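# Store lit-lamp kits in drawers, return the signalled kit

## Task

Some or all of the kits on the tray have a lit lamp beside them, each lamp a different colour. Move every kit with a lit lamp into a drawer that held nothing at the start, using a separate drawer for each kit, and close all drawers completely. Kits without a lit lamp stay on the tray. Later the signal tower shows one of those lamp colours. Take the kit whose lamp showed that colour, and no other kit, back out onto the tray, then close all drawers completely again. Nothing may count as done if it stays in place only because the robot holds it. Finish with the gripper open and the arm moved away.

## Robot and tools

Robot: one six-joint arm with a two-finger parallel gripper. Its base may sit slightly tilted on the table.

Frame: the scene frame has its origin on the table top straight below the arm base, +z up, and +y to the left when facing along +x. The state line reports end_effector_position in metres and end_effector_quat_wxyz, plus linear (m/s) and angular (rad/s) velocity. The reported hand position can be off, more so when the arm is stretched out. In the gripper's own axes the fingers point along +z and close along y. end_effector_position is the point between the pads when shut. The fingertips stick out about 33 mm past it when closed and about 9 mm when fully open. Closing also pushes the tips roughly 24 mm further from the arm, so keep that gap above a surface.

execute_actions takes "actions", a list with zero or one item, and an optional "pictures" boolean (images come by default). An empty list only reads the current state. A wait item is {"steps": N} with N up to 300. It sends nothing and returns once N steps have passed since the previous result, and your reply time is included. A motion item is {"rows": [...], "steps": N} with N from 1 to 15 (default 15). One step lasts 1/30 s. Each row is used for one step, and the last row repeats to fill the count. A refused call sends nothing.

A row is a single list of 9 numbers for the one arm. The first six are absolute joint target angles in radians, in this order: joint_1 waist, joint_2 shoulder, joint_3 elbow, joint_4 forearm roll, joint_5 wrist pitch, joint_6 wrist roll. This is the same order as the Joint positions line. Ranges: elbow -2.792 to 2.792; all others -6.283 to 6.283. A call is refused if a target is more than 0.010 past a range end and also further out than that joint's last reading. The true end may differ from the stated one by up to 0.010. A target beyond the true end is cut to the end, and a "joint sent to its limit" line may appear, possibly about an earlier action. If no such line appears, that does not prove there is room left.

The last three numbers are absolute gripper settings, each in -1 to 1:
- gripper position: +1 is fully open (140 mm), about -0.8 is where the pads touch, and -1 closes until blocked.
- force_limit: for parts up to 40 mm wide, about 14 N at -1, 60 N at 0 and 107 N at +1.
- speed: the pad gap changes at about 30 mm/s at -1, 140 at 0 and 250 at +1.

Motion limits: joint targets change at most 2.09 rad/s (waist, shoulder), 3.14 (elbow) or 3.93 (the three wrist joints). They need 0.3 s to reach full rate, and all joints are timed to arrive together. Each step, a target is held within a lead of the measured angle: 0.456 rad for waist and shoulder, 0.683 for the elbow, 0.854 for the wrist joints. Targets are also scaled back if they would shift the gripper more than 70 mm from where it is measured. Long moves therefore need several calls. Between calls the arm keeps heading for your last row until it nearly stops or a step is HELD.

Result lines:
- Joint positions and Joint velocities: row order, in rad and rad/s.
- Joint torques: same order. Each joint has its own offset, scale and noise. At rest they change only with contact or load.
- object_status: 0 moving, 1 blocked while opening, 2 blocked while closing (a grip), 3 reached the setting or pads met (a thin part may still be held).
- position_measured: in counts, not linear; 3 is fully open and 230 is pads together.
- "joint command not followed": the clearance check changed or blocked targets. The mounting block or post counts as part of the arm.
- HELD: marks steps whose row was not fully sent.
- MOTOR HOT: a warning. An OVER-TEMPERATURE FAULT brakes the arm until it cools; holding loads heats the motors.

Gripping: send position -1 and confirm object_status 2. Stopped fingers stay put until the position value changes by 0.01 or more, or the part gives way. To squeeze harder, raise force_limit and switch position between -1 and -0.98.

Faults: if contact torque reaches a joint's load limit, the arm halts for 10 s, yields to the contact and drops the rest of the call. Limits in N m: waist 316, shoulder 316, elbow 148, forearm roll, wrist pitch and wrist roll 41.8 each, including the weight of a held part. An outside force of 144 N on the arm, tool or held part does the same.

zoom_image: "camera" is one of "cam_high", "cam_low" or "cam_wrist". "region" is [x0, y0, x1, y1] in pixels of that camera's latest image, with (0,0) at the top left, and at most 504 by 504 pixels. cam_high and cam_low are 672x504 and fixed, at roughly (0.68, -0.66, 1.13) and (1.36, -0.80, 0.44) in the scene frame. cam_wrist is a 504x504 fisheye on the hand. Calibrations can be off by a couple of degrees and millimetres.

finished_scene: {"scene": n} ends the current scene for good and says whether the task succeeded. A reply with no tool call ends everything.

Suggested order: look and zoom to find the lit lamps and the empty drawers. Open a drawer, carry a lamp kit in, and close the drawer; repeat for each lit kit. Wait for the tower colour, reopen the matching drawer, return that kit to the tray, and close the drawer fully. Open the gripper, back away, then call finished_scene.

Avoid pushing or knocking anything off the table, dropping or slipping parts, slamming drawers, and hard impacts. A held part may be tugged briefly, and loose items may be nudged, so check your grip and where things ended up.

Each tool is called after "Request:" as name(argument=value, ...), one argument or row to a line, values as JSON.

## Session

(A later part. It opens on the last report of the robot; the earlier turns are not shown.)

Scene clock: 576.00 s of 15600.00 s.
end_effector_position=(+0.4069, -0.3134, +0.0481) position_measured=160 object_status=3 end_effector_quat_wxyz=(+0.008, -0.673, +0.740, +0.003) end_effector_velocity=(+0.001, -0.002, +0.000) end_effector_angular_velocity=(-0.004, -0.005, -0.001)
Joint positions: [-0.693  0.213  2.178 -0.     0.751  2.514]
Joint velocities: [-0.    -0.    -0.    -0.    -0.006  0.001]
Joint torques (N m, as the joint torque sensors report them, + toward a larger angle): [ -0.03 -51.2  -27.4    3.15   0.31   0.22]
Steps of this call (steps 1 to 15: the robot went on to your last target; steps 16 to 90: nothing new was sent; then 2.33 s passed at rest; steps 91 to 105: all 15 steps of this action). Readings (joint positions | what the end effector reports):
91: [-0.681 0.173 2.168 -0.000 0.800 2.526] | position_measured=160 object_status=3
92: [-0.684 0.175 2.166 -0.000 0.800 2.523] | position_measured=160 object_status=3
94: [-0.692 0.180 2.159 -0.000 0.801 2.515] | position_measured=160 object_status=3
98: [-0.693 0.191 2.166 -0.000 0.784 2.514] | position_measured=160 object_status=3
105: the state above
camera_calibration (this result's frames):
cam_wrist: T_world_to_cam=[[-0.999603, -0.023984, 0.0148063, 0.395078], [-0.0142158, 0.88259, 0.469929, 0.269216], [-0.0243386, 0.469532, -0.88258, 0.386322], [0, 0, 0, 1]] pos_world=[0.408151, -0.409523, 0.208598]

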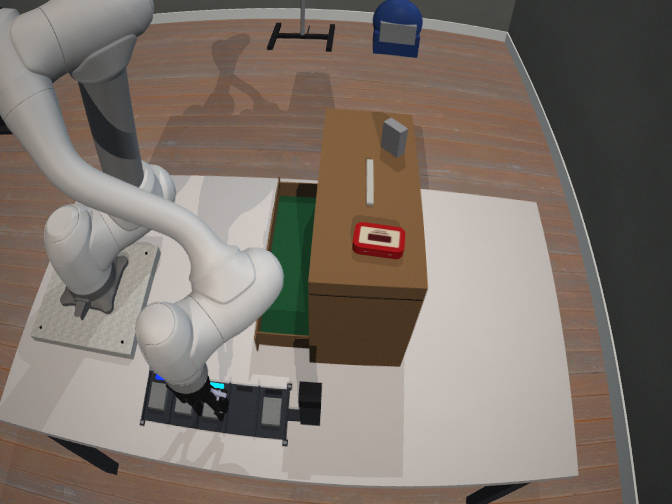

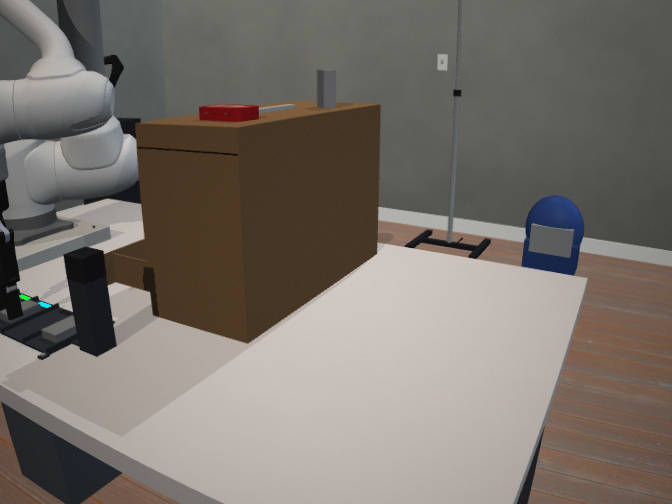

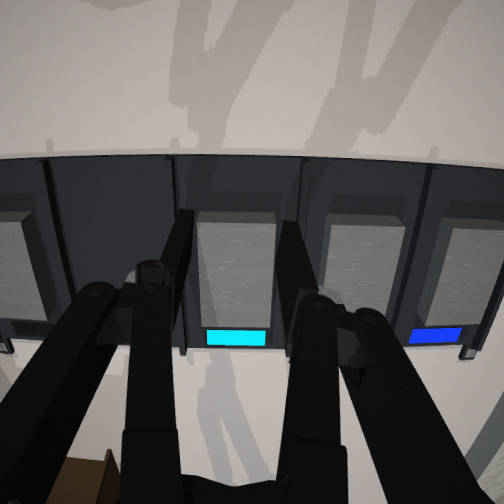

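Request:
execute_actions(
  actions=[
    {"rows":[[-0.693,0.213,2.178,0,0.7505,2.514,-1,0.5,-0.3]],"steps":15},
  ],
  pictures=false,
)

Request:
execute_actions(
  actions=[
    {"steps":12},
  ],
  pictures=false,
)

Request:
execute_actions(
  actions=[
    {"rows":[[-0.693,0.19,2.165,0,0.787,2.514,-1,0.5,-0.3],[-0.693,0.19,2.165,0,0.787,2.514,-1,0.5,-0.3],[-0.693,0.19,2.165,0,0.787,2.514,-1,0.5,-0.3],[-0.693,0.19,2.165,0,0.787,2.514,-1,0.5,-0.3],[-0.693,0.133,2.131,0,0.878,2.514,-1,0.5,-0.3],[-0.693,0.133,2.131,0,0.878,2.514,-1,0.5,-0.3],[-0.693,0.133,2.131,0,0.878,2.514,-1,0.5,-0.3],[-0.693,0.133,2.131,0,0.878,2.514,-1,0.5,-0.3],[-0.693,-0.184,2.056,0,1.27,3.0,-1,0.5,-0.3]],"steps":15},
  ],
  pictures=false,
)

Request:
execute_actions(
  actions=[
    {"steps":15},
  ],
  pictures=false,
)

Request:
execute_actions(
  actions=[
    {"rows":[[0.064,-0.184,2.056,0,1.27,4.78,-1,0.5,-0.3]],"steps":15},
  ],
  pictures=false,
)

Request:
execute_actions(
  actions=[
    {"steps":20},
  ],
)

Scene clock: 584.03 s of 15600.00 s.
end_effector_position=(+0.4069, -0.3134, +0.0481) position_measured=178 object_status=2 end_effector_quat_wxyz=(+0.008, -0.673, +0.740, +0.003) end_effector_velocity=(-0.000, +0.001, +0.000) end_effector_angular_velocity=(+0.001, +0.000, +0.001)
Joint positions: [-0.693  0.213  2.178  0.     0.75   2.514]
Joint velocities: [ 0.001 -0.     0.     0.001  0.001 -0.   ]
Joint torques (N m, as the joint torque sensors report them, + toward a larger angle): [ -1.14 -30.07 -17.81   3.24  -3.07   0.1 ]
Steps of this call (steps 1 to 15: the robot went on to your last target; steps 16 to 90: nothing new was sent; then 4.53 s passed at rest; steps 91 to 105: all 15 steps of this action). Readings (joint positions | what the end effector reports):
91: [-0.693 0.213 2.178 0.000 0.750 2.514] | position_measured=160 object_status=0
92: [-0.693 0.213 2.178 0.000 0.750 2.514] | position_measured=162 object_status=0
94: [-0.693 0.213 2.178 0.000 0.750 2.514] | position_measured=173 object_status=0
98: [-0.693 0.213 2.178 0.000 0.750 2.514] | position_measured=178 object_status=0
105: the state above

Scene clock: 584.43 s of 15600.00 s.
end_effector_position=(+0.4069, -0.3133, +0.0480) position_measured=178 object_status=2 end_effector_quat_wxyz=(+0.008, -0.673, +0.740, +0.003) end_effector_velocity=(-0.000, -0.001, -0.000) end_effector_angular_velocity=(-0.000, -0.000, -0.001)
Joint positions: [-0.693  0.213  2.178  0.     0.75   2.514]
Joint velocities: [-0.001  0.    -0.    -0.    -0.     0.001]
Joint torques (N m, as the joint torque sensors report them, + toward a larger angle): [ -0.95 -29.14 -16.91   3.26  -2.98   0.18]
Steps of this call (steps 1 to 12: the robot went on to your last target). Readings (joint positions | what the end effector reports):
1: [-0.693 0.213 2.178 0.000 0.750 2.514] | position_measured=178 object_status=2
2: [-0.693 0.213 2.178 0.000 0.750 2.514] | position_measured=178 object_status=2
4: [-0.693 0.213 2.178 0.000 0.750 2.514] | position_measured=178 object_status=2
8: [-0.693 0.213 2.178 0.000 0.750 2.514] | position_measured=178 object_status=2
12: the state above

Scene clock: 584.93 s of 15600.00 s.
end_effector_position=(+0.3844, -0.2964, +0.1838) position_measured=179 object_status=2 end_effector_quat_wxyz=(+0.007, -0.604, +0.797, +0.005) end_effector_velocity=(-0.146, +0.118, +0.440) end_effector_angular_velocity=(+0.001, +0.012, -1.157)
Joint positions: [-0.693  0.008  2.103  0.     1.033  2.692]
Joint velocities: [-0.002 -0.733 -0.177 -0.     0.9    1.155]
Joint torques (N m, as the joint torque sensors report them, + toward a larger angle): [  0.31 -38.81 -33.13   3.58   0.02  -0.2 ]
Steps of this call (steps 1 to 15: all 15 steps of this action). Readings (joint positions | what the end effector reports):
1: [-0.693 0.213 2.178 0.000 0.750 2.514] | position_measured=178 object_status=2
2: [-0.693 0.210 2.177 0.000 0.755 2.514] | position_measured=178 object_status=2
4: [-0.693 0.193 2.167 0.000 0.781 2.514] | position_measured=179 object_status=2
8: [-0.693 0.160 2.147 0.000 0.836 2.514] | position_measured=179 object_status=2
15: the state above

Scene clock: 585.43 s of 15600.00 s.
end_effector_position=(+0.3360, -0.2561, +0.2948) position_measured=179 object_status=2 end_effector_quat_wxyz=(+0.007, -0.475, +0.880, +0.005) end_effector_velocity=(-0.000, -0.000, +0.001) end_effector_angular_velocity=(-0.003, -0.003, -0.002)
Joint positions: [-0.693 -0.184  2.056  0.     1.27   3.   ]
Joint velocities: [-0.001 -0.003 -0.     0.    -0.001  0.   ]
Joint torques (N m, as the joint torque sensors report them, + toward a larger angle): [ -0.37 -22.6  -39.56   4.32   0.24  -0.04]
Steps of this call (steps 1 to 15: the robot went on to your last target). Readings (joint positions | what the end effector reports):
1: [-0.693 -0.017 2.097 0.000 1.064 2.732] | position_measured=179 object_status=2
2: [-0.693 -0.042 2.091 0.000 1.094 2.771] | position_measured=179 object_status=2
4: [-0.693 -0.091 2.079 0.000 1.155 2.850] | position_measured=179 object_status=2
8: [-0.693 -0.174 2.058 0.000 1.257 2.984] | position_measured=179 object_status=2
15: the state above

Scene clock: 585.93 s of 15600.00 s.
end_effector_position=(+0.4072, -0.1057, +0.2976) position_measured=179 object_status=2 end_effector_quat_wxyz=(+0.006, -0.314, +0.949, +0.006) end_effector_velocity=(+0.099, +0.401, +0.006) end_effector_angular_velocity=(+0.007, +0.018, -0.965)
Joint positions: [-0.296 -0.184  2.056  0.     1.27   3.747]
Joint velocities: [ 0.98   0.001  0.    -0.     0.002  1.945]
Joint torques (N m, as the joint torque sensors report them, + toward a larger angle): [ -1.46 -22.56 -39.56   4.34   0.23   0.06]
Steps of this call (steps 1 to 15: all 15 steps of this action). Readings (joint positions | what the end effector reports):
1: [-0.693 -0.184 2.056 0.000 1.270 3.000] | position_measured=179 object_status=2
2: [-0.690 -0.184 2.056 0.000 1.270 3.006] | position_measured=179 object_status=2
4: [-0.662 -0.184 2.056 0.000 1.270 3.058] | position_measured=179 object_status=2
8: [-0.533 -0.184 2.056 0.000 1.270 3.300] | position_measured=179 object_status=2
15: the state above

Scene clock: 586.60 s of 15600.00 s.
end_effector_position=(+0.4168, +0.0448, +0.3000) position_measured=179 object_status=2 end_effector_quat_wxyz=(+0.004, +0.017, +1.000, +0.008) end_effector_velocity=(+0.000, +0.000, +0.000) end_effector_angular_velocity=(-0.001, -0.001, +0.000)
Joint positions: [ 0.064 -0.184  2.056 -0.     1.27   4.78 ]
Joint velocities: [ 0.001 -0.001  0.    -0.001 -0.001  0.001]
Joint torques (N m, as the joint torque sensors report them, + toward a larger angle): [ -1.29 -21.15 -39.67   4.39   0.04  -0.03]
Steps of this call (steps 1 to 20: the robot went on to your last target). Readings (joint positions | what the end effector reports):
1: [-0.263 -0.184 2.056 0.000 1.270 3.815] | position_measured=179 object_status=2
2: [-0.232 -0.184 2.056 0.000 1.270 3.887] | position_measured=179 object_status=2
4: [-0.172 -0.184 2.056 0.000 1.270 4.046] | position_measured=179 object_status=2
8: [-0.057 -0.184 2.056 0.000 1.270 4.401] | position_measured=179 object_status=2
20: the state above
camera_calibration (this result's frames):
cam_wrist: T_world_to_cam=[[-0.0855902, 0.995635, 0.0372129, -0.0235202], [0.883743, 0.0586182, 0.464286, -0.500777], [0.460078, 0.072625, -0.884903, 0.257292], [0, 0, 0, 1]] pos_world=[0.322171, 0.0340863, 0.461058]

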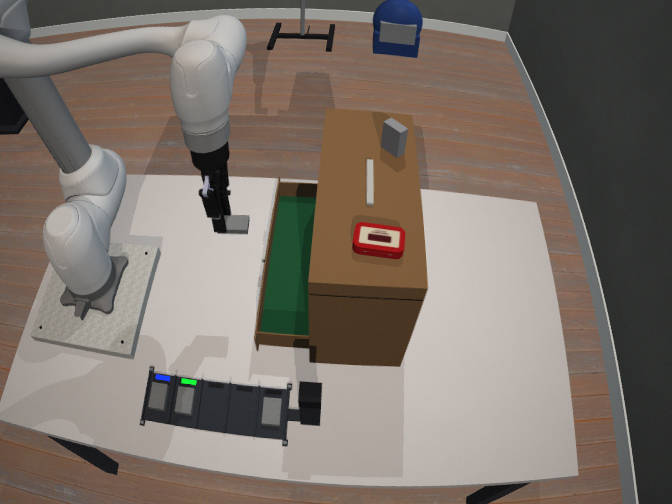

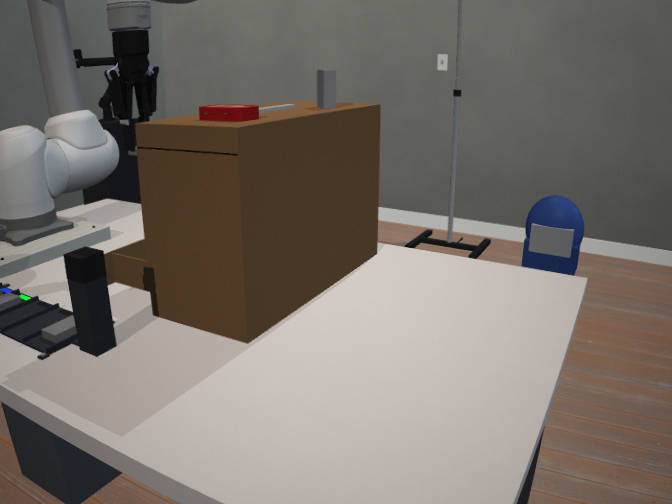

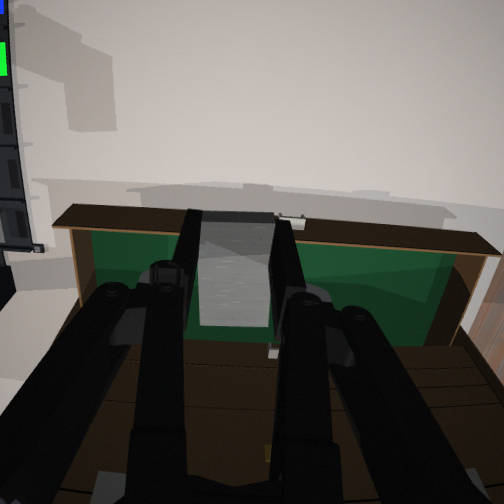

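Request:
execute_actions(
  actions=[
    {"rows":[[0.065,0.011,1.887,0,1.244,4.78,-1,0.5,-0.3],[0.065,0.011,1.887,0,1.244,4.78,-1,0.5,-0.3],[0.065,0.011,1.887,0,1.244,4.78,-1,0.5,-0.3],[0.065,0.011,1.887,0,1.244,4.78,-1,0.5,-0.3],[0.065,0.011,1.887,0,1.244,4.78,-1,0.5,-0.3],[0.065,0.011,1.887,0,1.244,4.78,-1,0.5,-0.3],[0.065,0.011,1.887,0,1.244,4.78,-1,0.5,-0.3],[0.065,0.011,1.887,0,1.244,4.78,-1,0.5,-0.3],[0.065,0.08,2.003,0,1.0586,4.78,-1,0.5,-0.3]],"steps":15},
  ],
  pictures=false,
)

Request:
execute_actions(
  actions=[
    {"rows":[[0.065,0.08,2.003,0,1.0586,4.78,-1,0.5,-0.3],[0.065,0.08,2.003,0,1.0586,4.78,-1,0.5,-0.3],[0.065,0.08,2.003,0,1.0586,4.78,-1,0.5,-0.3],[0.065,0.08,2.003,0,1.0586,4.78,-1,0.5,-0.3],[0.065,0.08,2.003,0,1.0586,4.78,-1,0.5,-0.3],[0.065,0.14,2.063,0,0.939,4.78,-1,0.5,-0.3]],"steps":15},
  ],
)

Scene clock: 596.70 s of 15600.00 s.
end_effector_position=(+0.5361, +0.0506, +0.2206) position_measured=179 object_status=2 end_effector_quat_wxyz=(+0.005, +0.016, +1.000, +0.008) end_effector_velocity=(-0.075, +0.006, -0.466) end_effector_angular_velocity=(-0.005, +0.140, +0.005)
Joint positions: [0.065 0.066 1.979 0.    1.093 4.78 ]
Joint velocities: [ 0.003  0.323  0.586  0.    -0.768  0.   ]
Joint torques (N m, as the joint torque sensors report them, + toward a larger angle): [  1.09 -71.27 -56.97   6.37   0.15   0.19]
Steps of this call (steps 1 to 15: the robot went on to your last target; steps 16 to 90: nothing new was sent; then 6.60 s passed at rest; steps 91 to 105: all 15 steps of this action). Readings (joint positions | what the end effector reports):
91: [0.064 -0.184 2.056 -0.000 1.270 4.780] | position_measured=179 object_status=2
92: [0.064 -0.181 2.053 -0.000 1.270 4.780] | position_measured=179 object_status=2
94: [0.064 -0.153 2.029 -0.000 1.266 4.780] | position_measured=179 object_status=2
98: [0.065 -0.045 1.936 -0.000 1.252 4.780] | position_measured=179 object_status=2
105: the state above

Scene clock: 597.20 s of 15600.00 s.
end_effector_position=(+0.5349, +0.0518, +0.1410) position_measured=179 object_status=2 end_effector_quat_wxyz=(+0.004, +0.016, +1.000, +0.008) end_effector_velocity=(+0.000, -0.000, -0.001) end_effector_angular_velocity=(+0.000, +0.000, -0.001)
Joint positions: [0.065 0.14  2.063 0.    0.939 4.78 ]
Joint velocities: [-0.     0.001  0.     0.001 -0.001  0.   ]
Joint torques (N m, as the joint torque sensors report them, + toward a larger angle): [ -0.56 -46.82 -33.7    3.71   0.09   0.07]
Steps of this call (steps 1 to 15: all 15 steps of this action). Readings (joint positions | what the end effector reports):
1: [0.065 0.075 1.995 0.000 1.072 4.780] | position_measured=179 object_status=2
2: [0.065 0.079 2.002 0.000 1.062 4.780] | position_measured=179 object_status=2
4: [0.065 0.080 2.003 0.000 1.059 4.780] | position_measured=179 object_status=2
8: [0.065 0.092 2.014 0.000 1.034 4.780] | position_measured=179 object_status=2
15: the state above
camera_calibration (this result's frames):
cam_wrist: T_world_to_cam=[[-0.0866178, 0.995543, 0.0372944, -0.0139487], [0.883687, 0.059493, 0.464282, -0.531768], [0.459994, 0.0731717, -0.884902, 0.0617031], [0, 0, 0, 1]] pos_world=[0.440325, 0.0410081, 0.302012]

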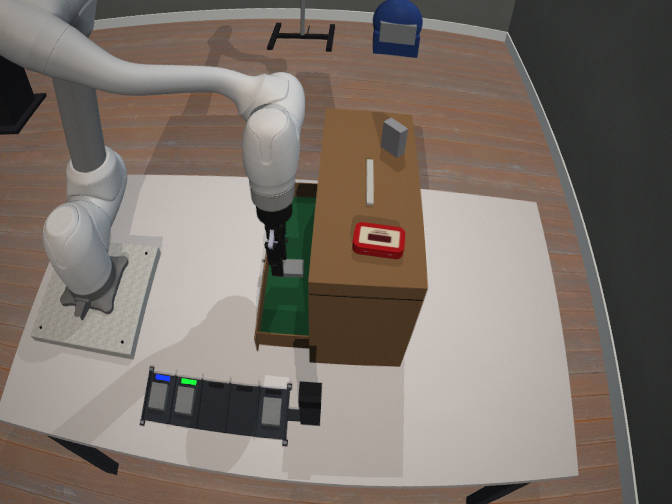

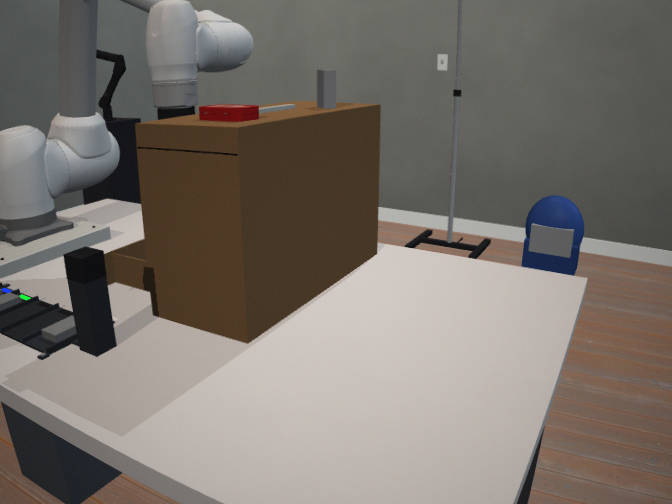

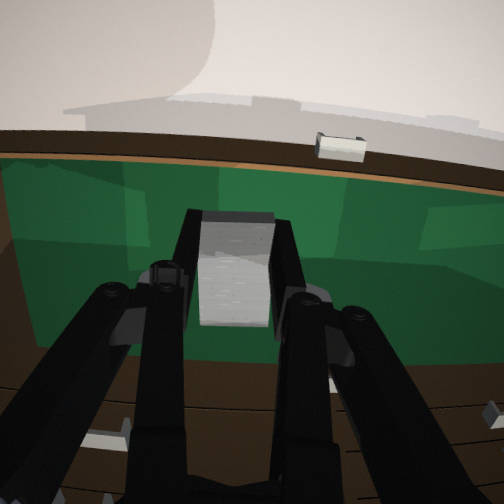

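Request:
execute_actions(
  actions=[
    {"rows":[[0.065,0.147,2.070,0,0.925,4.78,-1,0.5,-0.3],[0.065,0.147,2.070,0,0.925,4.78,-1,0.5,-0.3],[0.065,0.147,2.070,0,0.925,4.78,-1,0.5,-0.3],[0.065,0.147,2.070,0,0.925,4.78,-1,0.5,-0.3],[0.065,0.153,2.076,0,0.913,4.78,-1,0.5,-0.3],[0.065,0.153,2.076,0,0.913,4.78,-1,0.5,-0.3],[0.065,0.153,2.076,0,0.913,4.78,-1,0.5,-0.3],[0.065,0.153,2.076,0,0.913,4.78,-1,0.5,-0.3],[0.065,0.158,2.081,0,0.903,4.78,-1,0.5,-0.3]],"steps":15},
  ],
)

Scene clock: 601.17 s of 15600.00 s.
end_effector_position=(+0.5340, +0.0519, +0.1233) position_measured=179 object_status=2 end_effector_quat_wxyz=(+0.004, +0.016, +1.000, +0.008) end_effector_velocity=(-0.000, -0.001, -0.000) end_effector_angular_velocity=(-0.000, +0.000, -0.001)
Joint positions: [ 0.065  0.158  2.081 -0.     0.903  4.78 ]
Joint velocities: [-0.001  0.     0.    -0.    -0.     0.   ]
Joint torques (N m, as the joint torque sensors report them, + toward a larger angle): [  0.11 -49.8  -33.24   3.77  -0.02   0.11]
Steps of this call (steps 1 to 15: the robot went on to your last target; steps 16 to 90: nothing new was sent; then 0.47 s passed at rest; steps 91 to 105: all 15 steps of this action). Readings (joint positions | what the end effector reports):
91: [0.065 0.140 2.063 -0.000 0.939 4.780] | position_measured=179 object_status=2
92: [0.065 0.142 2.065 -0.000 0.934 4.780] | position_measured=179 object_status=2
94: [0.065 0.147 2.070 -0.000 0.926 4.780] | position_measured=179 object_status=2
98: [0.065 0.153 2.076 -0.000 0.914 4.780] | position_measured=179 object_status=2
105: the state above
camera_calibration (this result's frames):
cam_wrist: T_world_to_cam=[[-0.0866251, 0.995548, 0.0371465, -0.0134701], [0.883657, 0.0595638, 0.46433, -0.522737], [0.46005, 0.0730474, -0.884883, 0.0464357], [0, 0, 0, 1]] pos_world=[0.43939, 0.0411543, 0.284313]

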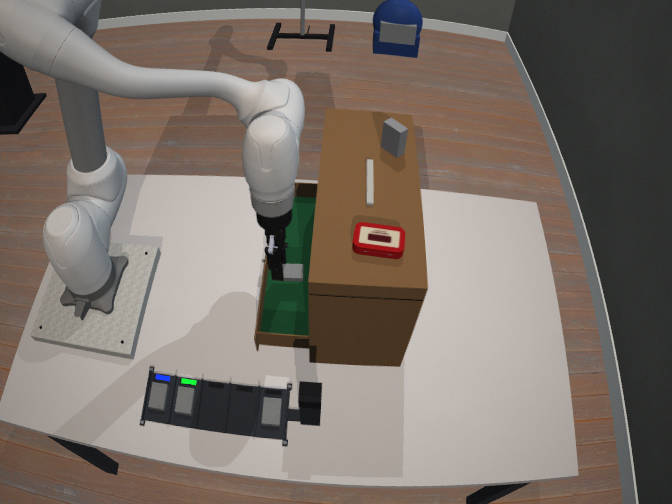

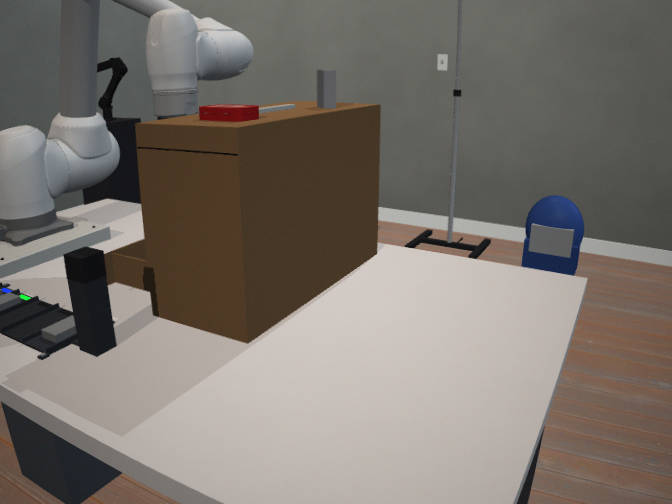

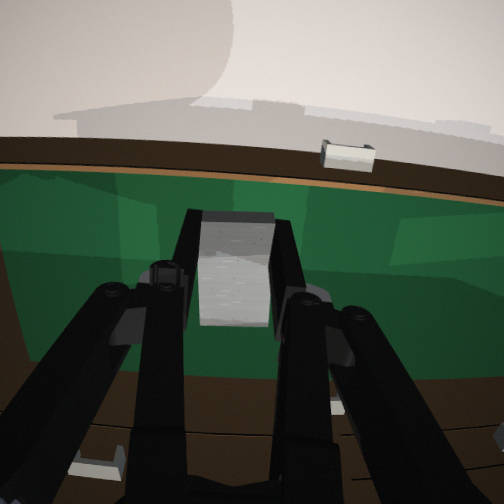

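Request:
execute_actions(
  actions=[
    {"rows":[[0.065,0.16,2.083,0,0.899,4.78,-1,0.5,-0.3],[0.065,0.16,2.083,0,0.899,4.78,-1,0.5,-0.3],[0.065,0.16,2.083,0,0.899,4.78,-1,0.5,-0.3],[0.065,0.16,2.083,0,0.899,4.78,-1,0.5,-0.3],[0.065,0.162,2.085,0,0.895,4.78,-1,0.5,-0.3],[0.065,0.162,2.085,0,0.895,4.78,-1,0.5,-0.3],[0.065,0.162,2.085,0,0.895,4.78,-1,0.5,-0.3],[0.065,0.162,2.085,0,0.895,4.78,-1,0.5,-0.3],[0.065,0.162,2.085,0,0.895,4.78,-1,0.5,-0.3],[0.065,0.164,2.087,0,0.891,4.78,-1,0.5,-0.3]],"steps":15},
  ],
  pictures=false,
)

Scene clock: 606.37 s of 15600.00 s.
end_effector_position=(+0.5335, +0.0520, +0.1174) position_measured=179 object_status=2 end_effector_quat_wxyz=(+0.004, +0.016, +1.000, +0.008) end_effector_velocity=(-0.001, +0.001, +0.000) end_effector_angular_velocity=(-0.000, +0.001, +0.000)
Joint positions: [0.065 0.164 2.087 0.    0.891 4.78 ]
Joint velocities: [ 0.001 -0.001  0.    -0.     0.001  0.001]
Joint torques (N m, as the joint torque sensors report them, + toward a larger angle): [  0.17 -49.65 -32.88   3.73  -0.02   0.09]
Steps of this call (steps 1 to 15: the robot went on to your last target; steps 16 to 90: nothing new was sent; then 1.70 s passed at rest; steps 91 to 105: all 15 steps of this action). Readings (joint positions | what the end effector reports):
91: [0.065 0.158 2.081 0.000 0.903 4.780] | position_measured=179 object_status=2
92: [0.065 0.159 2.082 0.000 0.901 4.780] | position_measured=179 object_status=2
94: [0.065 0.160 2.083 0.000 0.899 4.780] | position_measured=179 object_status=2
98: [0.065 0.162 2.085 0.000 0.895 4.780] | position_measured=179 object_status=2
105: the state above

Request:
execute_actions(
  actions=[
    {"rows":[[0.065,0.166,2.089,0,0.887,4.78,-1,0.5,-0.3],[0.065,0.166,2.089,0,0.887,4.78,-1,0.5,-0.3],[0.065,0.166,2.089,0,0.887,4.78,-1,0.5,-0.3],[0.065,0.166,2.089,0,0.887,4.78,-1,0.5,-0.3],[0.065,0.166,2.089,0,0.887,4.78,-1,0.5,-0.3],[0.065,0.166,2.089,0,0.887,4.78,-1,0.5,-0.3],[0.065,0.166,2.089,0,0.887,4.78,-1,0.5,-0.3],[0.065,0.168,2.091,0,0.883,4.78,-1,0.5,-0.3]],"steps":15},
  ],
  pictures=false,
)

Scene clock: 609.57 s of 15600.00 s.
end_effector_position=(+0.5332, +0.0521, +0.1135) position_measured=179 object_status=2 end_effector_quat_wxyz=(+0.004, +0.016, +1.000, +0.008) end_effector_velocity=(+0.000, +0.001, -0.000) end_effector_angular_velocity=(+0.000, -0.001, +0.001)
Joint positions: [ 0.065  0.168  2.091 -0.     0.883  4.78 ]
Joint velocities: [ 0.001  0.     0.     0.001 -0.001 -0.001]
Joint torques (N m, as the joint torque sensors report them, + toward a larger angle): [ -0.57 -49.44 -32.34   3.6    0.04   0.13]
Steps of this call (steps 1 to 15: the robot went on to your last target; steps 16 to 81: nothing new was sent; steps 82 to 96: all 15 steps of this action). Readings (joint positions | what the end effector reports):
82: [0.065 0.164 2.087 -0.000 0.891 4.780] | position_measured=179 object_status=2
83: [0.065 0.165 2.088 0.000 0.889 4.780] | position_measured=179 object_status=2
85: [0.065 0.166 2.089 -0.000 0.887 4.780] | position_measured=179 object_status=2
89: [0.065 0.166 2.089 -0.000 0.887 4.780] | position_measured=179 object_status=2
96: the state above

Request:
execute_actions(
  actions=[
    {"rows":[[0.065,0.170,2.093,0,0.879,4.78,-1,0.5,-0.3],[0.065,0.170,2.093,0,0.879,4.78,-1,0.5,-0.3],[0.065,0.170,2.093,0,0.879,4.78,-1,0.5,-0.3],[0.065,0.170,2.093,0,0.879,4.78,-1,0.5,-0.3],[0.065,0.170,2.093,0,0.879,4.78,-1,0.5,-0.3],[0.065,0.170,2.093,0,0.879,4.78,-1,0.5,-0.3],[0.065,0.170,2.093,0,0.879,4.78,-1,0.5,-0.3],[0.065,0.172,2.095,0,0.875,4.78,-1,0.5,-0.3]],"steps":15},
  ],
)

Scene clock: 613.37 s of 15600.00 s.
end_effector_position=(+0.5328, +0.0521, +0.1097) position_measured=179 object_status=2 end_effector_quat_wxyz=(+0.004, +0.016, +1.000, +0.008) end_effector_velocity=(-0.001, +0.000, -0.001) end_effector_angular_velocity=(+0.000, +0.003, +0.000)
Joint positions: [0.065 0.172 2.095 0.    0.875 4.78 ]
Joint velocities: [-0.     0.001  0.     0.     0.002 -0.001]
Joint torques (N m, as the joint torque sensors report them, + toward a larger angle): [ -0.98 -49.83 -32.05   3.52   0.14   0.  ]
Steps of this call (steps 1 to 15: the robot went on to your last target; steps 16 to 90: nothing new was sent; then 0.30 s passed at rest; steps 91 to 105: all 15 steps of this action). Readings (joint positions | what the end effector reports):
91: [0.065 0.168 2.091 0.000 0.883 4.780] | position_measured=179 object_status=2
92: [0.065 0.169 2.092 0.000 0.881 4.780] | position_measured=179 object_status=2
94: [0.065 0.170 2.093 0.000 0.879 4.780] | position_measured=179 object_status=2
98: [0.065 0.170 2.093 0.000 0.879 4.780] | position_measured=179 object_status=2
105: the state above
camera_calibration (this result's frames):
cam_wrist: T_world_to_cam=[[-0.0865663, 0.995549, 0.037267, -0.0133296], [0.883685, 0.0594592, 0.464291, -0.51535], [0.460008, 0.0731242, -0.884899, 0.034953], [0, 0, 0, 1]] pos_world=[0.438175, 0.0413567, 0.270699]

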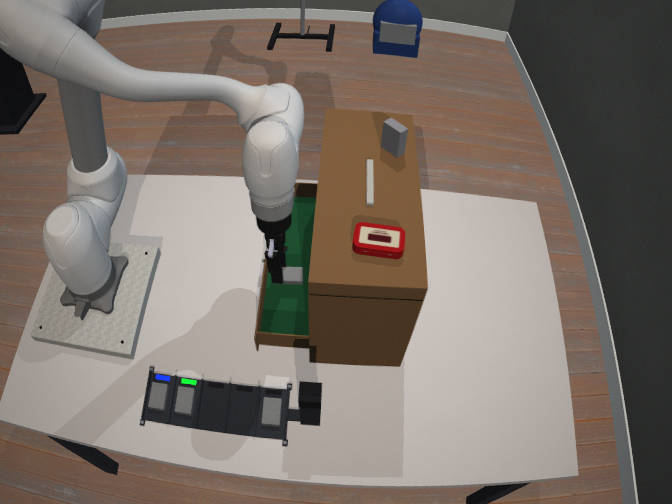

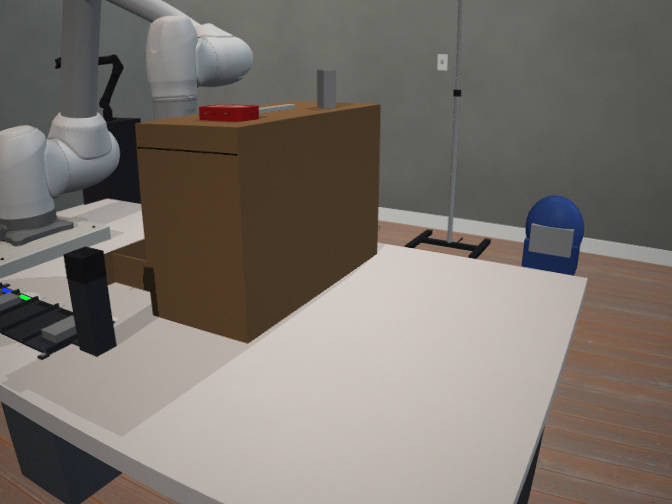

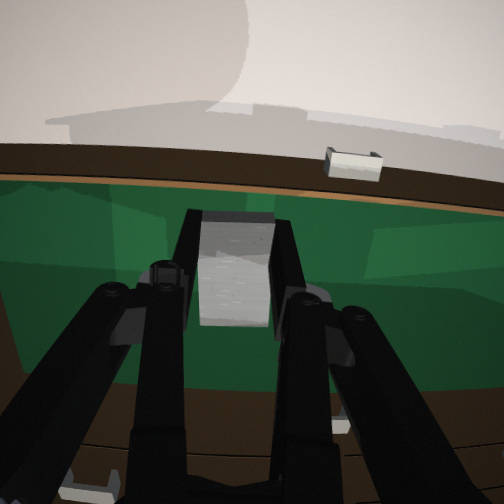

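Request:
execute_actions(
  actions=[
    {"rows":[[0.065,0.1875,2.075,0,0.8795,4.78,-1,0.5,-0.3],[0.065,0.1875,2.075,0,0.8795,4.78,-1,0.5,-0.3],[0.065,0.1875,2.075,0,0.8795,4.78,-1,0.5,-0.3],[0.065,0.1875,2.075,0,0.8795,4.78,-1,0.5,-0.3],[0.065,0.1875,2.075,0,0.8795,4.78,-1,0.5,-0.3],[0.065,0.1875,2.075,0,0.8795,4.78,-1,0.5,-0.3],[0.065,0.1895,2.077,0,0.8755,4.78,-1,0.5,-0.3],[0.065,0.1895,2.077,0,0.8755,4.78,-1,0.5,-0.3],[0.065,0.1895,2.077,0,0.8755,4.78,-1,0.5,-0.3],[0.065,0.1895,2.077,0,0.8755,4.78,-1,0.5,-0.3],[0.065,0.1915,2.079,0,0.8715,4.78,-1,0.5,-0.3]],"steps":15},
  ],
  pictures=false,
)

Scene clock: 622.77 s of 15600.00 s.
end_effector_position=(+0.5434, +0.0525, +0.1061) position_measured=179 object_status=2 end_effector_quat_wxyz=(+0.004, +0.016, +1.000, +0.007) end_effector_velocity=(+0.001, +0.000, +0.000) end_effector_angular_velocity=(+0.000, -0.004, +0.001)
Joint positions: [ 0.065  0.191  2.079 -0.     0.872  4.78 ]
Joint velocities: [ 0.    -0.001  0.001 -0.    -0.004 -0.001]
Joint torques (N m, as the joint torque sensors report them, + toward a larger angle): [ -0.39 -52.28 -32.15   3.58  -0.01   0.15]
Steps of this call (steps 1 to 15: the robot went on to your last target; steps 16 to 90: nothing new was sent; then 5.90 s passed at rest; steps 91 to 105: all 15 steps of this action). Readings (joint positions | what the end effector reports):
91: [0.065 0.172 2.095 -0.000 0.875 4.780] | position_measured=179 object_status=2
92: [0.065 0.175 2.092 -0.000 0.875 4.780] | position_measured=179 object_status=2
94: [0.065 0.186 2.077 -0.000 0.879 4.780] | position_measured=179 object_status=2
98: [0.065 0.188 2.076 -0.000 0.878 4.780] | position_measured=179 object_status=2
105: the state above

Request:
execute_actions(
  actions=[
    {"rows":[[0.065,0.1935,2.081,0,0.8675,4.78,-1,0.5,-0.3],[0.065,0.1935,2.081,0,0.8675,4.78,-1,0.5,-0.3],[0.065,0.1935,2.081,0,0.8675,4.78,-1,0.5,-0.3],[0.065,0.1935,2.081,0,0.8675,4.78,-1,0.5,-0.3],[0.065,0.1935,2.081,0,0.8675,4.78,-1,0.5,-0.3],[0.065,0.1935,2.081,0,0.8675,4.78,-1,0.5,-0.3],[0.065,0.1935,2.081,0,0.8675,4.78,-1,0.5,-0.3],[0.065,0.1955,2.083,0,0.8635,4.78,-1,0.5,-0.3]],"steps":15},
  ],
  pictures=false,
)

Scene clock: 627.60 s of 15600.00 s.
end_effector_position=(+0.5430, +0.0526, +0.1022) position_measured=179 object_status=2 end_effector_quat_wxyz=(+0.004, +0.016, +1.000, +0.008) end_effector_velocity=(+0.000, -0.001, -0.000) end_effector_angular_velocity=(-0.000, +0.000, -0.001)
Joint positions: [0.065 0.195 2.083 0.    0.864 4.78 ]
Joint velocities: [-0.001  0.    -0.    -0.    -0.     0.   ]
Joint torques (N m, as the joint torque sensors report them, + toward a larger angle): [ -0.44 -51.62 -31.66   3.61   0.03   0.09]
Steps of this call (steps 1 to 15: the robot went on to your last target; steps 16 to 90: nothing new was sent; then 1.33 s passed at rest; steps 91 to 105: all 15 steps of this action). Readings (joint positions | what the end effector reports):
91: [0.065 0.192 2.079 0.000 0.871 4.780] | position_measured=179 object_status=2
92: [0.065 0.192 2.080 0.000 0.870 4.780] | position_measured=179 object_status=2
94: [0.065 0.193 2.081 0.000 0.868 4.780] | position_measured=179 object_status=2
98: [0.065 0.194 2.081 0.000 0.867 4.780] | position_measured=179 object_status=2
105: the state above

Request:
execute_actions(
  actions=[
    {"rows":[[0.065,0.1975,2.085,0,0.8595,4.78,-1,0.5,-0.3],[0.065,0.1975,2.085,0,0.8595,4.78,-1,0.5,-0.3],[0.065,0.1975,2.085,0,0.8595,4.78,-1,0.5,-0.3],[0.065,0.1975,2.085,0,0.8595,4.78,-1,0.5,-0.3],[0.065,0.1975,2.085,0,0.8595,4.78,-1,0.5,-0.3],[0.065,0.1975,2.085,0,0.8595,4.78,-1,0.5,-0.3],[0.065,0.1975,2.085,0,0.8595,4.78,-1,0.5,-0.3],[0.065,0.1995,2.087,0,0.8555,4.78,-1,0.5,-0.3]],"steps":15},
  ],
)

Scene clock: 631.47 s of 15600.00 s.
end_effector_position=(+0.5425, +0.0526, +0.0983) position_measured=179 object_status=2 end_effector_quat_wxyz=(+0.004, +0.016, +1.000, +0.008) end_effector_velocity=(-0.000, +0.001, -0.001) end_effector_angular_velocity=(-0.000, +0.001, +0.001)
Joint positions: [ 0.065  0.199  2.087 -0.     0.856  4.78 ]
Joint velocities: [ 0.002  0.001  0.    -0.    -0.     0.001]
Joint torques (N m, as the joint torque sensors report them, + toward a larger angle): [ -1.28 -51.95 -32.06   3.63   0.09  -0.03]
Steps of this call (steps 1 to 15: the robot went on to your last target; steps 16 to 90: nothing new was sent; then 0.37 s passed at rest; steps 91 to 105: all 15 steps of this action). Readings (joint positions | what the end effector reports):
91: [0.065 0.196 2.083 -0.000 0.863 4.780] | position_measured=179 object_status=2
92: [0.065 0.196 2.084 0.000 0.862 4.780] | position_measured=179 object_status=2
94: [0.065 0.197 2.085 -0.000 0.860 4.780] | position_measured=179 object_status=2
98: [0.065 0.198 2.085 -0.000 0.859 4.780] | position_measured=179 object_status=2
105: the state above
camera_calibration (this result's frames):
cam_wrist: T_world_to_cam=[[-0.0865994, 0.995548, 0.0372057, -0.0125148], [0.883682, 0.059517, 0.464289, -0.518737], [0.460008, 0.0730851, -0.884902, 0.0203718], [0, 0, 0, 1]] pos_world=[0.447943, 0.0418439, 0.259337]

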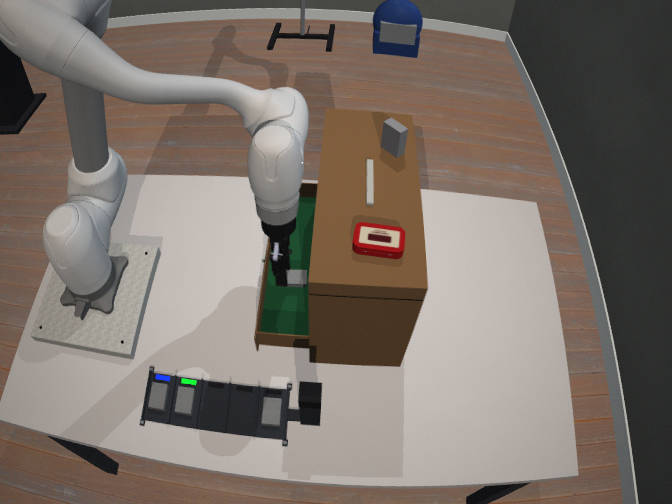

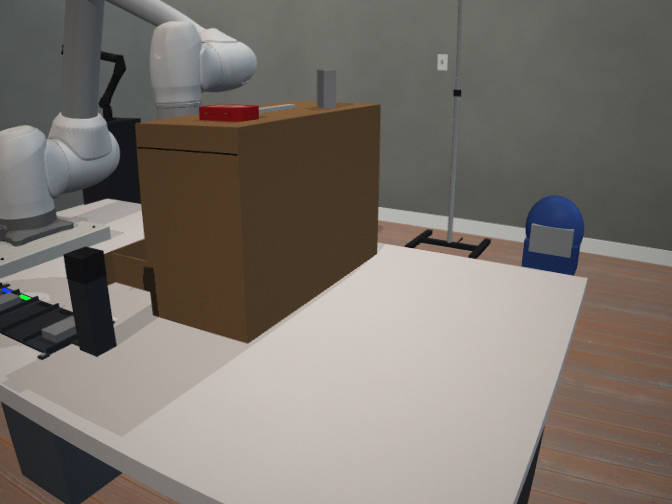

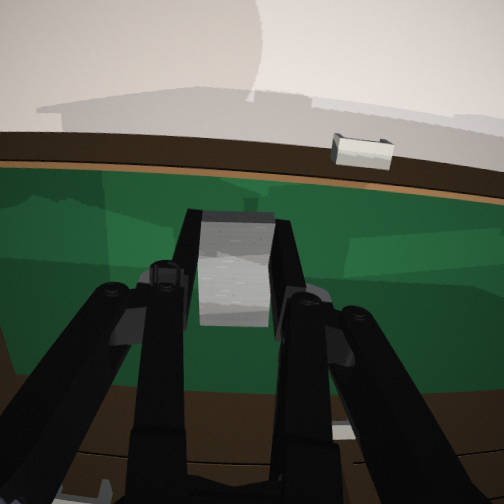

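Request:
execute_actions(
  actions=[
    {"rows":[[0.065,0.2015,2.089,0,0.8515,4.78,-1,0.5,-0.3],[0.065,0.2015,2.089,0,0.8515,4.78,-1,0.5,-0.3],[0.065,0.2015,2.089,0,0.8515,4.78,-1,0.5,-0.3],[0.065,0.2015,2.089,0,0.8515,4.78,-1,0.5,-0.3],[0.065,0.2015,2.089,0,0.8515,4.78,-1,0.5,-0.3],[0.065,0.2015,2.089,0,0.8515,4.78,-1,0.5,-0.3],[0.065,0.2015,2.089,0,0.8515,4.78,-1,0.5,-0.3],[0.065,0.2035,2.091,0,0.8475,4.78,-1,0.5,-0.3]],"steps":15},
  ],
  pictures=false,
)

Scene clock: 635.43 s of 15600.00 s.
end_effector_position=(+0.5421, +0.0527, +0.0944) position_measured=179 object_status=2 end_effector_quat_wxyz=(+0.004, +0.016, +1.000, +0.008) end_effector_velocity=(+0.000, -0.000, +0.000) end_effector_angular_velocity=(-0.000, -0.001, -0.001)
Joint positions: [0.065 0.203 2.091 0.    0.848 4.78 ]
Joint velocities: [-0.    -0.001  0.    -0.    -0.001  0.001]
Joint torques (N m, as the joint torque sensors report them, + toward a larger angle): [ -0.26 -52.2  -31.5    3.39   0.09   0.04]
Steps of this call (steps 1 to 15: the robot went on to your last target; steps 16 to 90: nothing new was sent; then 0.47 s passed at rest; steps 91 to 105: all 15 steps of this action). Readings (joint positions | what the end effector reports):
91: [0.065 0.200 2.087 0.000 0.855 4.780] | position_measured=179 object_status=2
92: [0.065 0.200 2.088 0.000 0.854 4.780] | position_measured=179 object_status=2
94: [0.065 0.201 2.089 0.000 0.852 4.780] | position_measured=179 object_status=2
98: [0.065 0.202 2.089 0.000 0.851 4.780] | position_measured=179 object_status=2
105: the state above

Request:
execute_actions(
  actions=[
    {"rows":[[0.065,0.2055,2.093,0,0.8435,4.78,-1,0.5,-0.3],[0.065,0.2055,2.093,0,0.8435,4.78,-1,0.5,-0.3],[0.065,0.2055,2.093,0,0.8435,4.78,-1,0.5,-0.3],[0.065,0.2055,2.093,0,0.8435,4.78,-1,0.5,-0.3],[0.065,0.2055,2.093,0,0.8435,4.78,-1,0.5,-0.3],[0.065,0.2055,2.093,0,0.8435,4.78,-1,0.5,-0.3],[0.065,0.2055,2.093,0,0.8435,4.78,-1,0.5,-0.3],[0.065,0.2075,2.095,0,0.8395,4.78,-1,0.5,-0.3]],"steps":15},
  ],
  pictures=false,
)

Scene clock: 639.37 s of 15600.00 s.
end_effector_position=(+0.5415, +0.0527, +0.0906) position_measured=179 object_status=2 end_effector_quat_wxyz=(+0.004, +0.016, +1.000, +0.008) end_effector_velocity=(+0.000, -0.001, -0.000) end_effector_angular_velocity=(+0.000, -0.000, -0.003)
Joint positions: [ 0.065  0.207  2.095 -0.     0.84   4.78 ]
Joint velocities: [-0.003  0.     0.     0.    -0.001  0.   ]
Joint torques (N m, as the joint torque sensors report them, + toward a larger angle): [ -1.   -52.48 -31.52   3.52   0.12   0.14]
Steps of this call (steps 1 to 15: the robot went on to your last target; steps 16 to 90: nothing new was sent; then 0.43 s passed at rest; steps 91 to 105: all 15 steps of this action). Readings (joint positions | what the end effector reports):
91: [0.065 0.204 2.091 -0.000 0.847 4.780] | position_measured=179 object_status=2
92: [0.065 0.204 2.092 -0.000 0.846 4.780] | position_measured=179 object_status=2
94: [0.065 0.205 2.093 -0.000 0.844 4.780] | position_measured=179 object_status=2
98: [0.065 0.206 2.093 -0.000 0.843 4.780] | position_measured=179 object_status=2
105: the state above

Request:
execute_actions(
  actions=[
    {"rows":[[0.065,0.2075,2.095,0,0.8395,4.78,-0.2,0.5,-0.3],[0.065,0.2075,2.095,0,0.8395,4.78,-0.2,0.5,-0.3],[0.065,0.2075,2.095,0,0.8395,4.78,-0.2,0.5,-0.3],[0.065,0.2075,2.095,0,0.8395,4.78,-0.2,0.5,-0.3],[0.065,0.2075,2.095,0,0.8395,4.78,-0.2,0.5,-0.3],[0.065,0.2075,2.095,0,0.8395,4.78,-0.2,0.5,-0.3],[0.065,0.2075,2.095,0,0.8395,4.78,-0.2,0.5,-0.3],[0.065,0.2075,2.095,0,0.8395,4.78,-0.2,0.5,-0.3],[0.065,0.2075,2.095,0,0.8395,4.78,-0.2,0.5,-0.3],[0.065,0.2075,2.095,0,0.8395,4.78,-0.2,0.5,-0.3],[0.065,0.08,2.003,0,1.0586,4.78,-0.2,0.5,-0.3]],"steps":15},
  ],
  pictures=false,
)

Request:
execute_actions(
  actions=[
    {"steps":15},
  ],
)

Scene clock: 644.53 s of 15600.00 s.
end_effector_position=(+0.5411, +0.0520, +0.1363) position_measured=154 object_status=3 end_effector_quat_wxyz=(+0.004, +0.016, +1.000, +0.008) end_effector_velocity=(-0.002, -0.006, +0.601) end_effector_angular_velocity=(+0.006, -0.076, -0.001)
Joint positions: [0.065 0.154 2.056 0.    0.932 4.78 ]
Joint velocities: [ 0.003 -0.688 -0.507  0.005  1.119  0.001]
Joint torques (N m, as the joint torque sensors report them, + toward a larger angle): [  0.97 -65.41 -37.29   4.31  -0.12   0.05]
Steps of this call (steps 1 to 15: the robot went on to your last target; steps 16 to 90: nothing new was sent; then 1.67 s passed at rest; steps 91 to 105: all 15 steps of this action). Readings (joint positions | what the end effector reports):
91: [0.065 0.208 2.095 -0.000 0.839 4.780] | position_measured=179 object_status=0
92: [0.065 0.208 2.095 0.000 0.839 4.780] | position_measured=179 object_status=0
94: [0.065 0.208 2.095 0.000 0.839 4.780] | position_measured=166 object_status=0
98: [0.065 0.208 2.095 0.000 0.839 4.780] | position_measured=154 object_status=0
105: the state above

Scene clock: 645.03 s of 15600.00 s.
end_effector_position=(+0.5339, +0.0509, +0.2013) position_measured=154 object_status=3 end_effector_quat_wxyz=(+0.004, +0.016, +1.000, +0.008) end_effector_velocity=(-0.001, +0.001, +0.001) end_effector_angular_velocity=(-0.000, +0.001, +0.001)
Joint positions: [0.065 0.08  2.003 0.    1.059 4.78 ]
Joint velocities: [ 0.002 -0.001 -0.    -0.     0.002  0.   ]
Joint torques (N m, as the joint torque sensors report them, + toward a larger angle): [ -0.12 -44.14 -36.05   4.09   0.16   0.13]
Steps of this call (steps 1 to 15: the robot went on to your last target). Readings (joint positions | what the end effector reports):
1: [0.065 0.132 2.041 0.000 0.968 4.780] | position_measured=154 object_status=3
2: [0.065 0.113 2.027 0.000 1.000 4.780] | position_measured=154 object_status=3
4: [0.065 0.086 2.007 0.000 1.048 4.780] | position_measured=154 object_status=3
8: [0.065 0.080 2.003 0.000 1.058 4.780] | position_measured=154 object_status=3
15: the state above
camera_calibration (this result's frames):
cam_wrist: T_world_to_cam=[[-0.0865225, 0.99555, 0.0373279, -0.0153933], [0.88359, 0.0593765, 0.464481, -0.558775], [0.460198, 0.0731706, -0.884796, 0.115464], [0, 0, 0, 1]] pos_world=[0.43926, 0.0400544, 0.362278]

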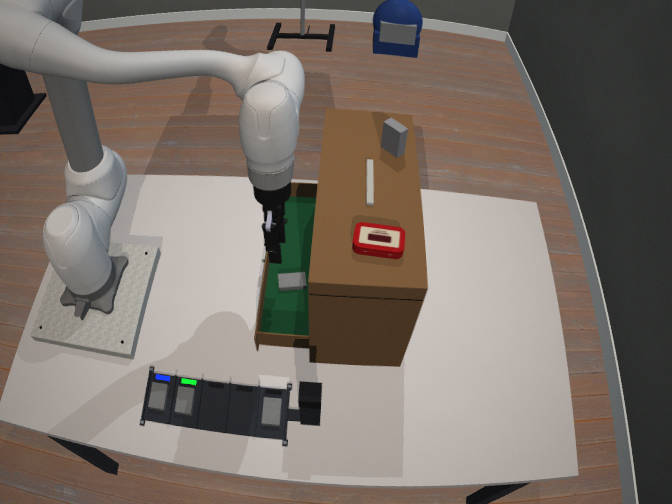

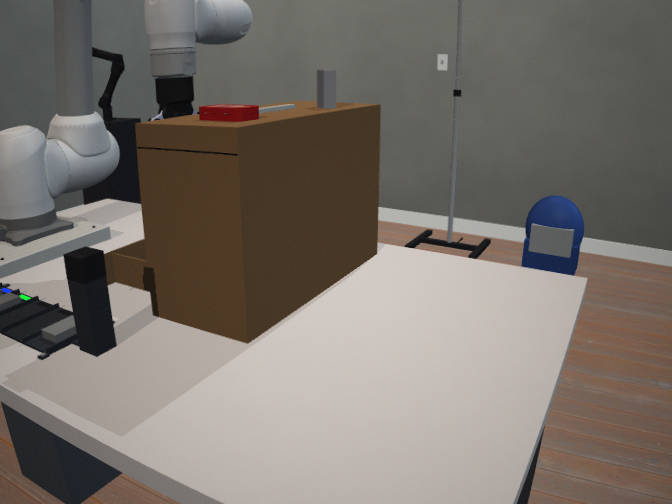

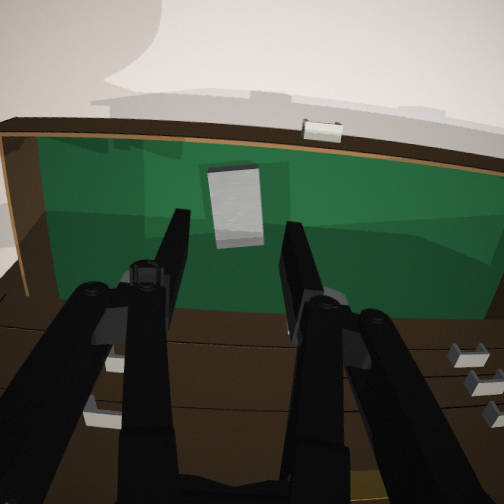

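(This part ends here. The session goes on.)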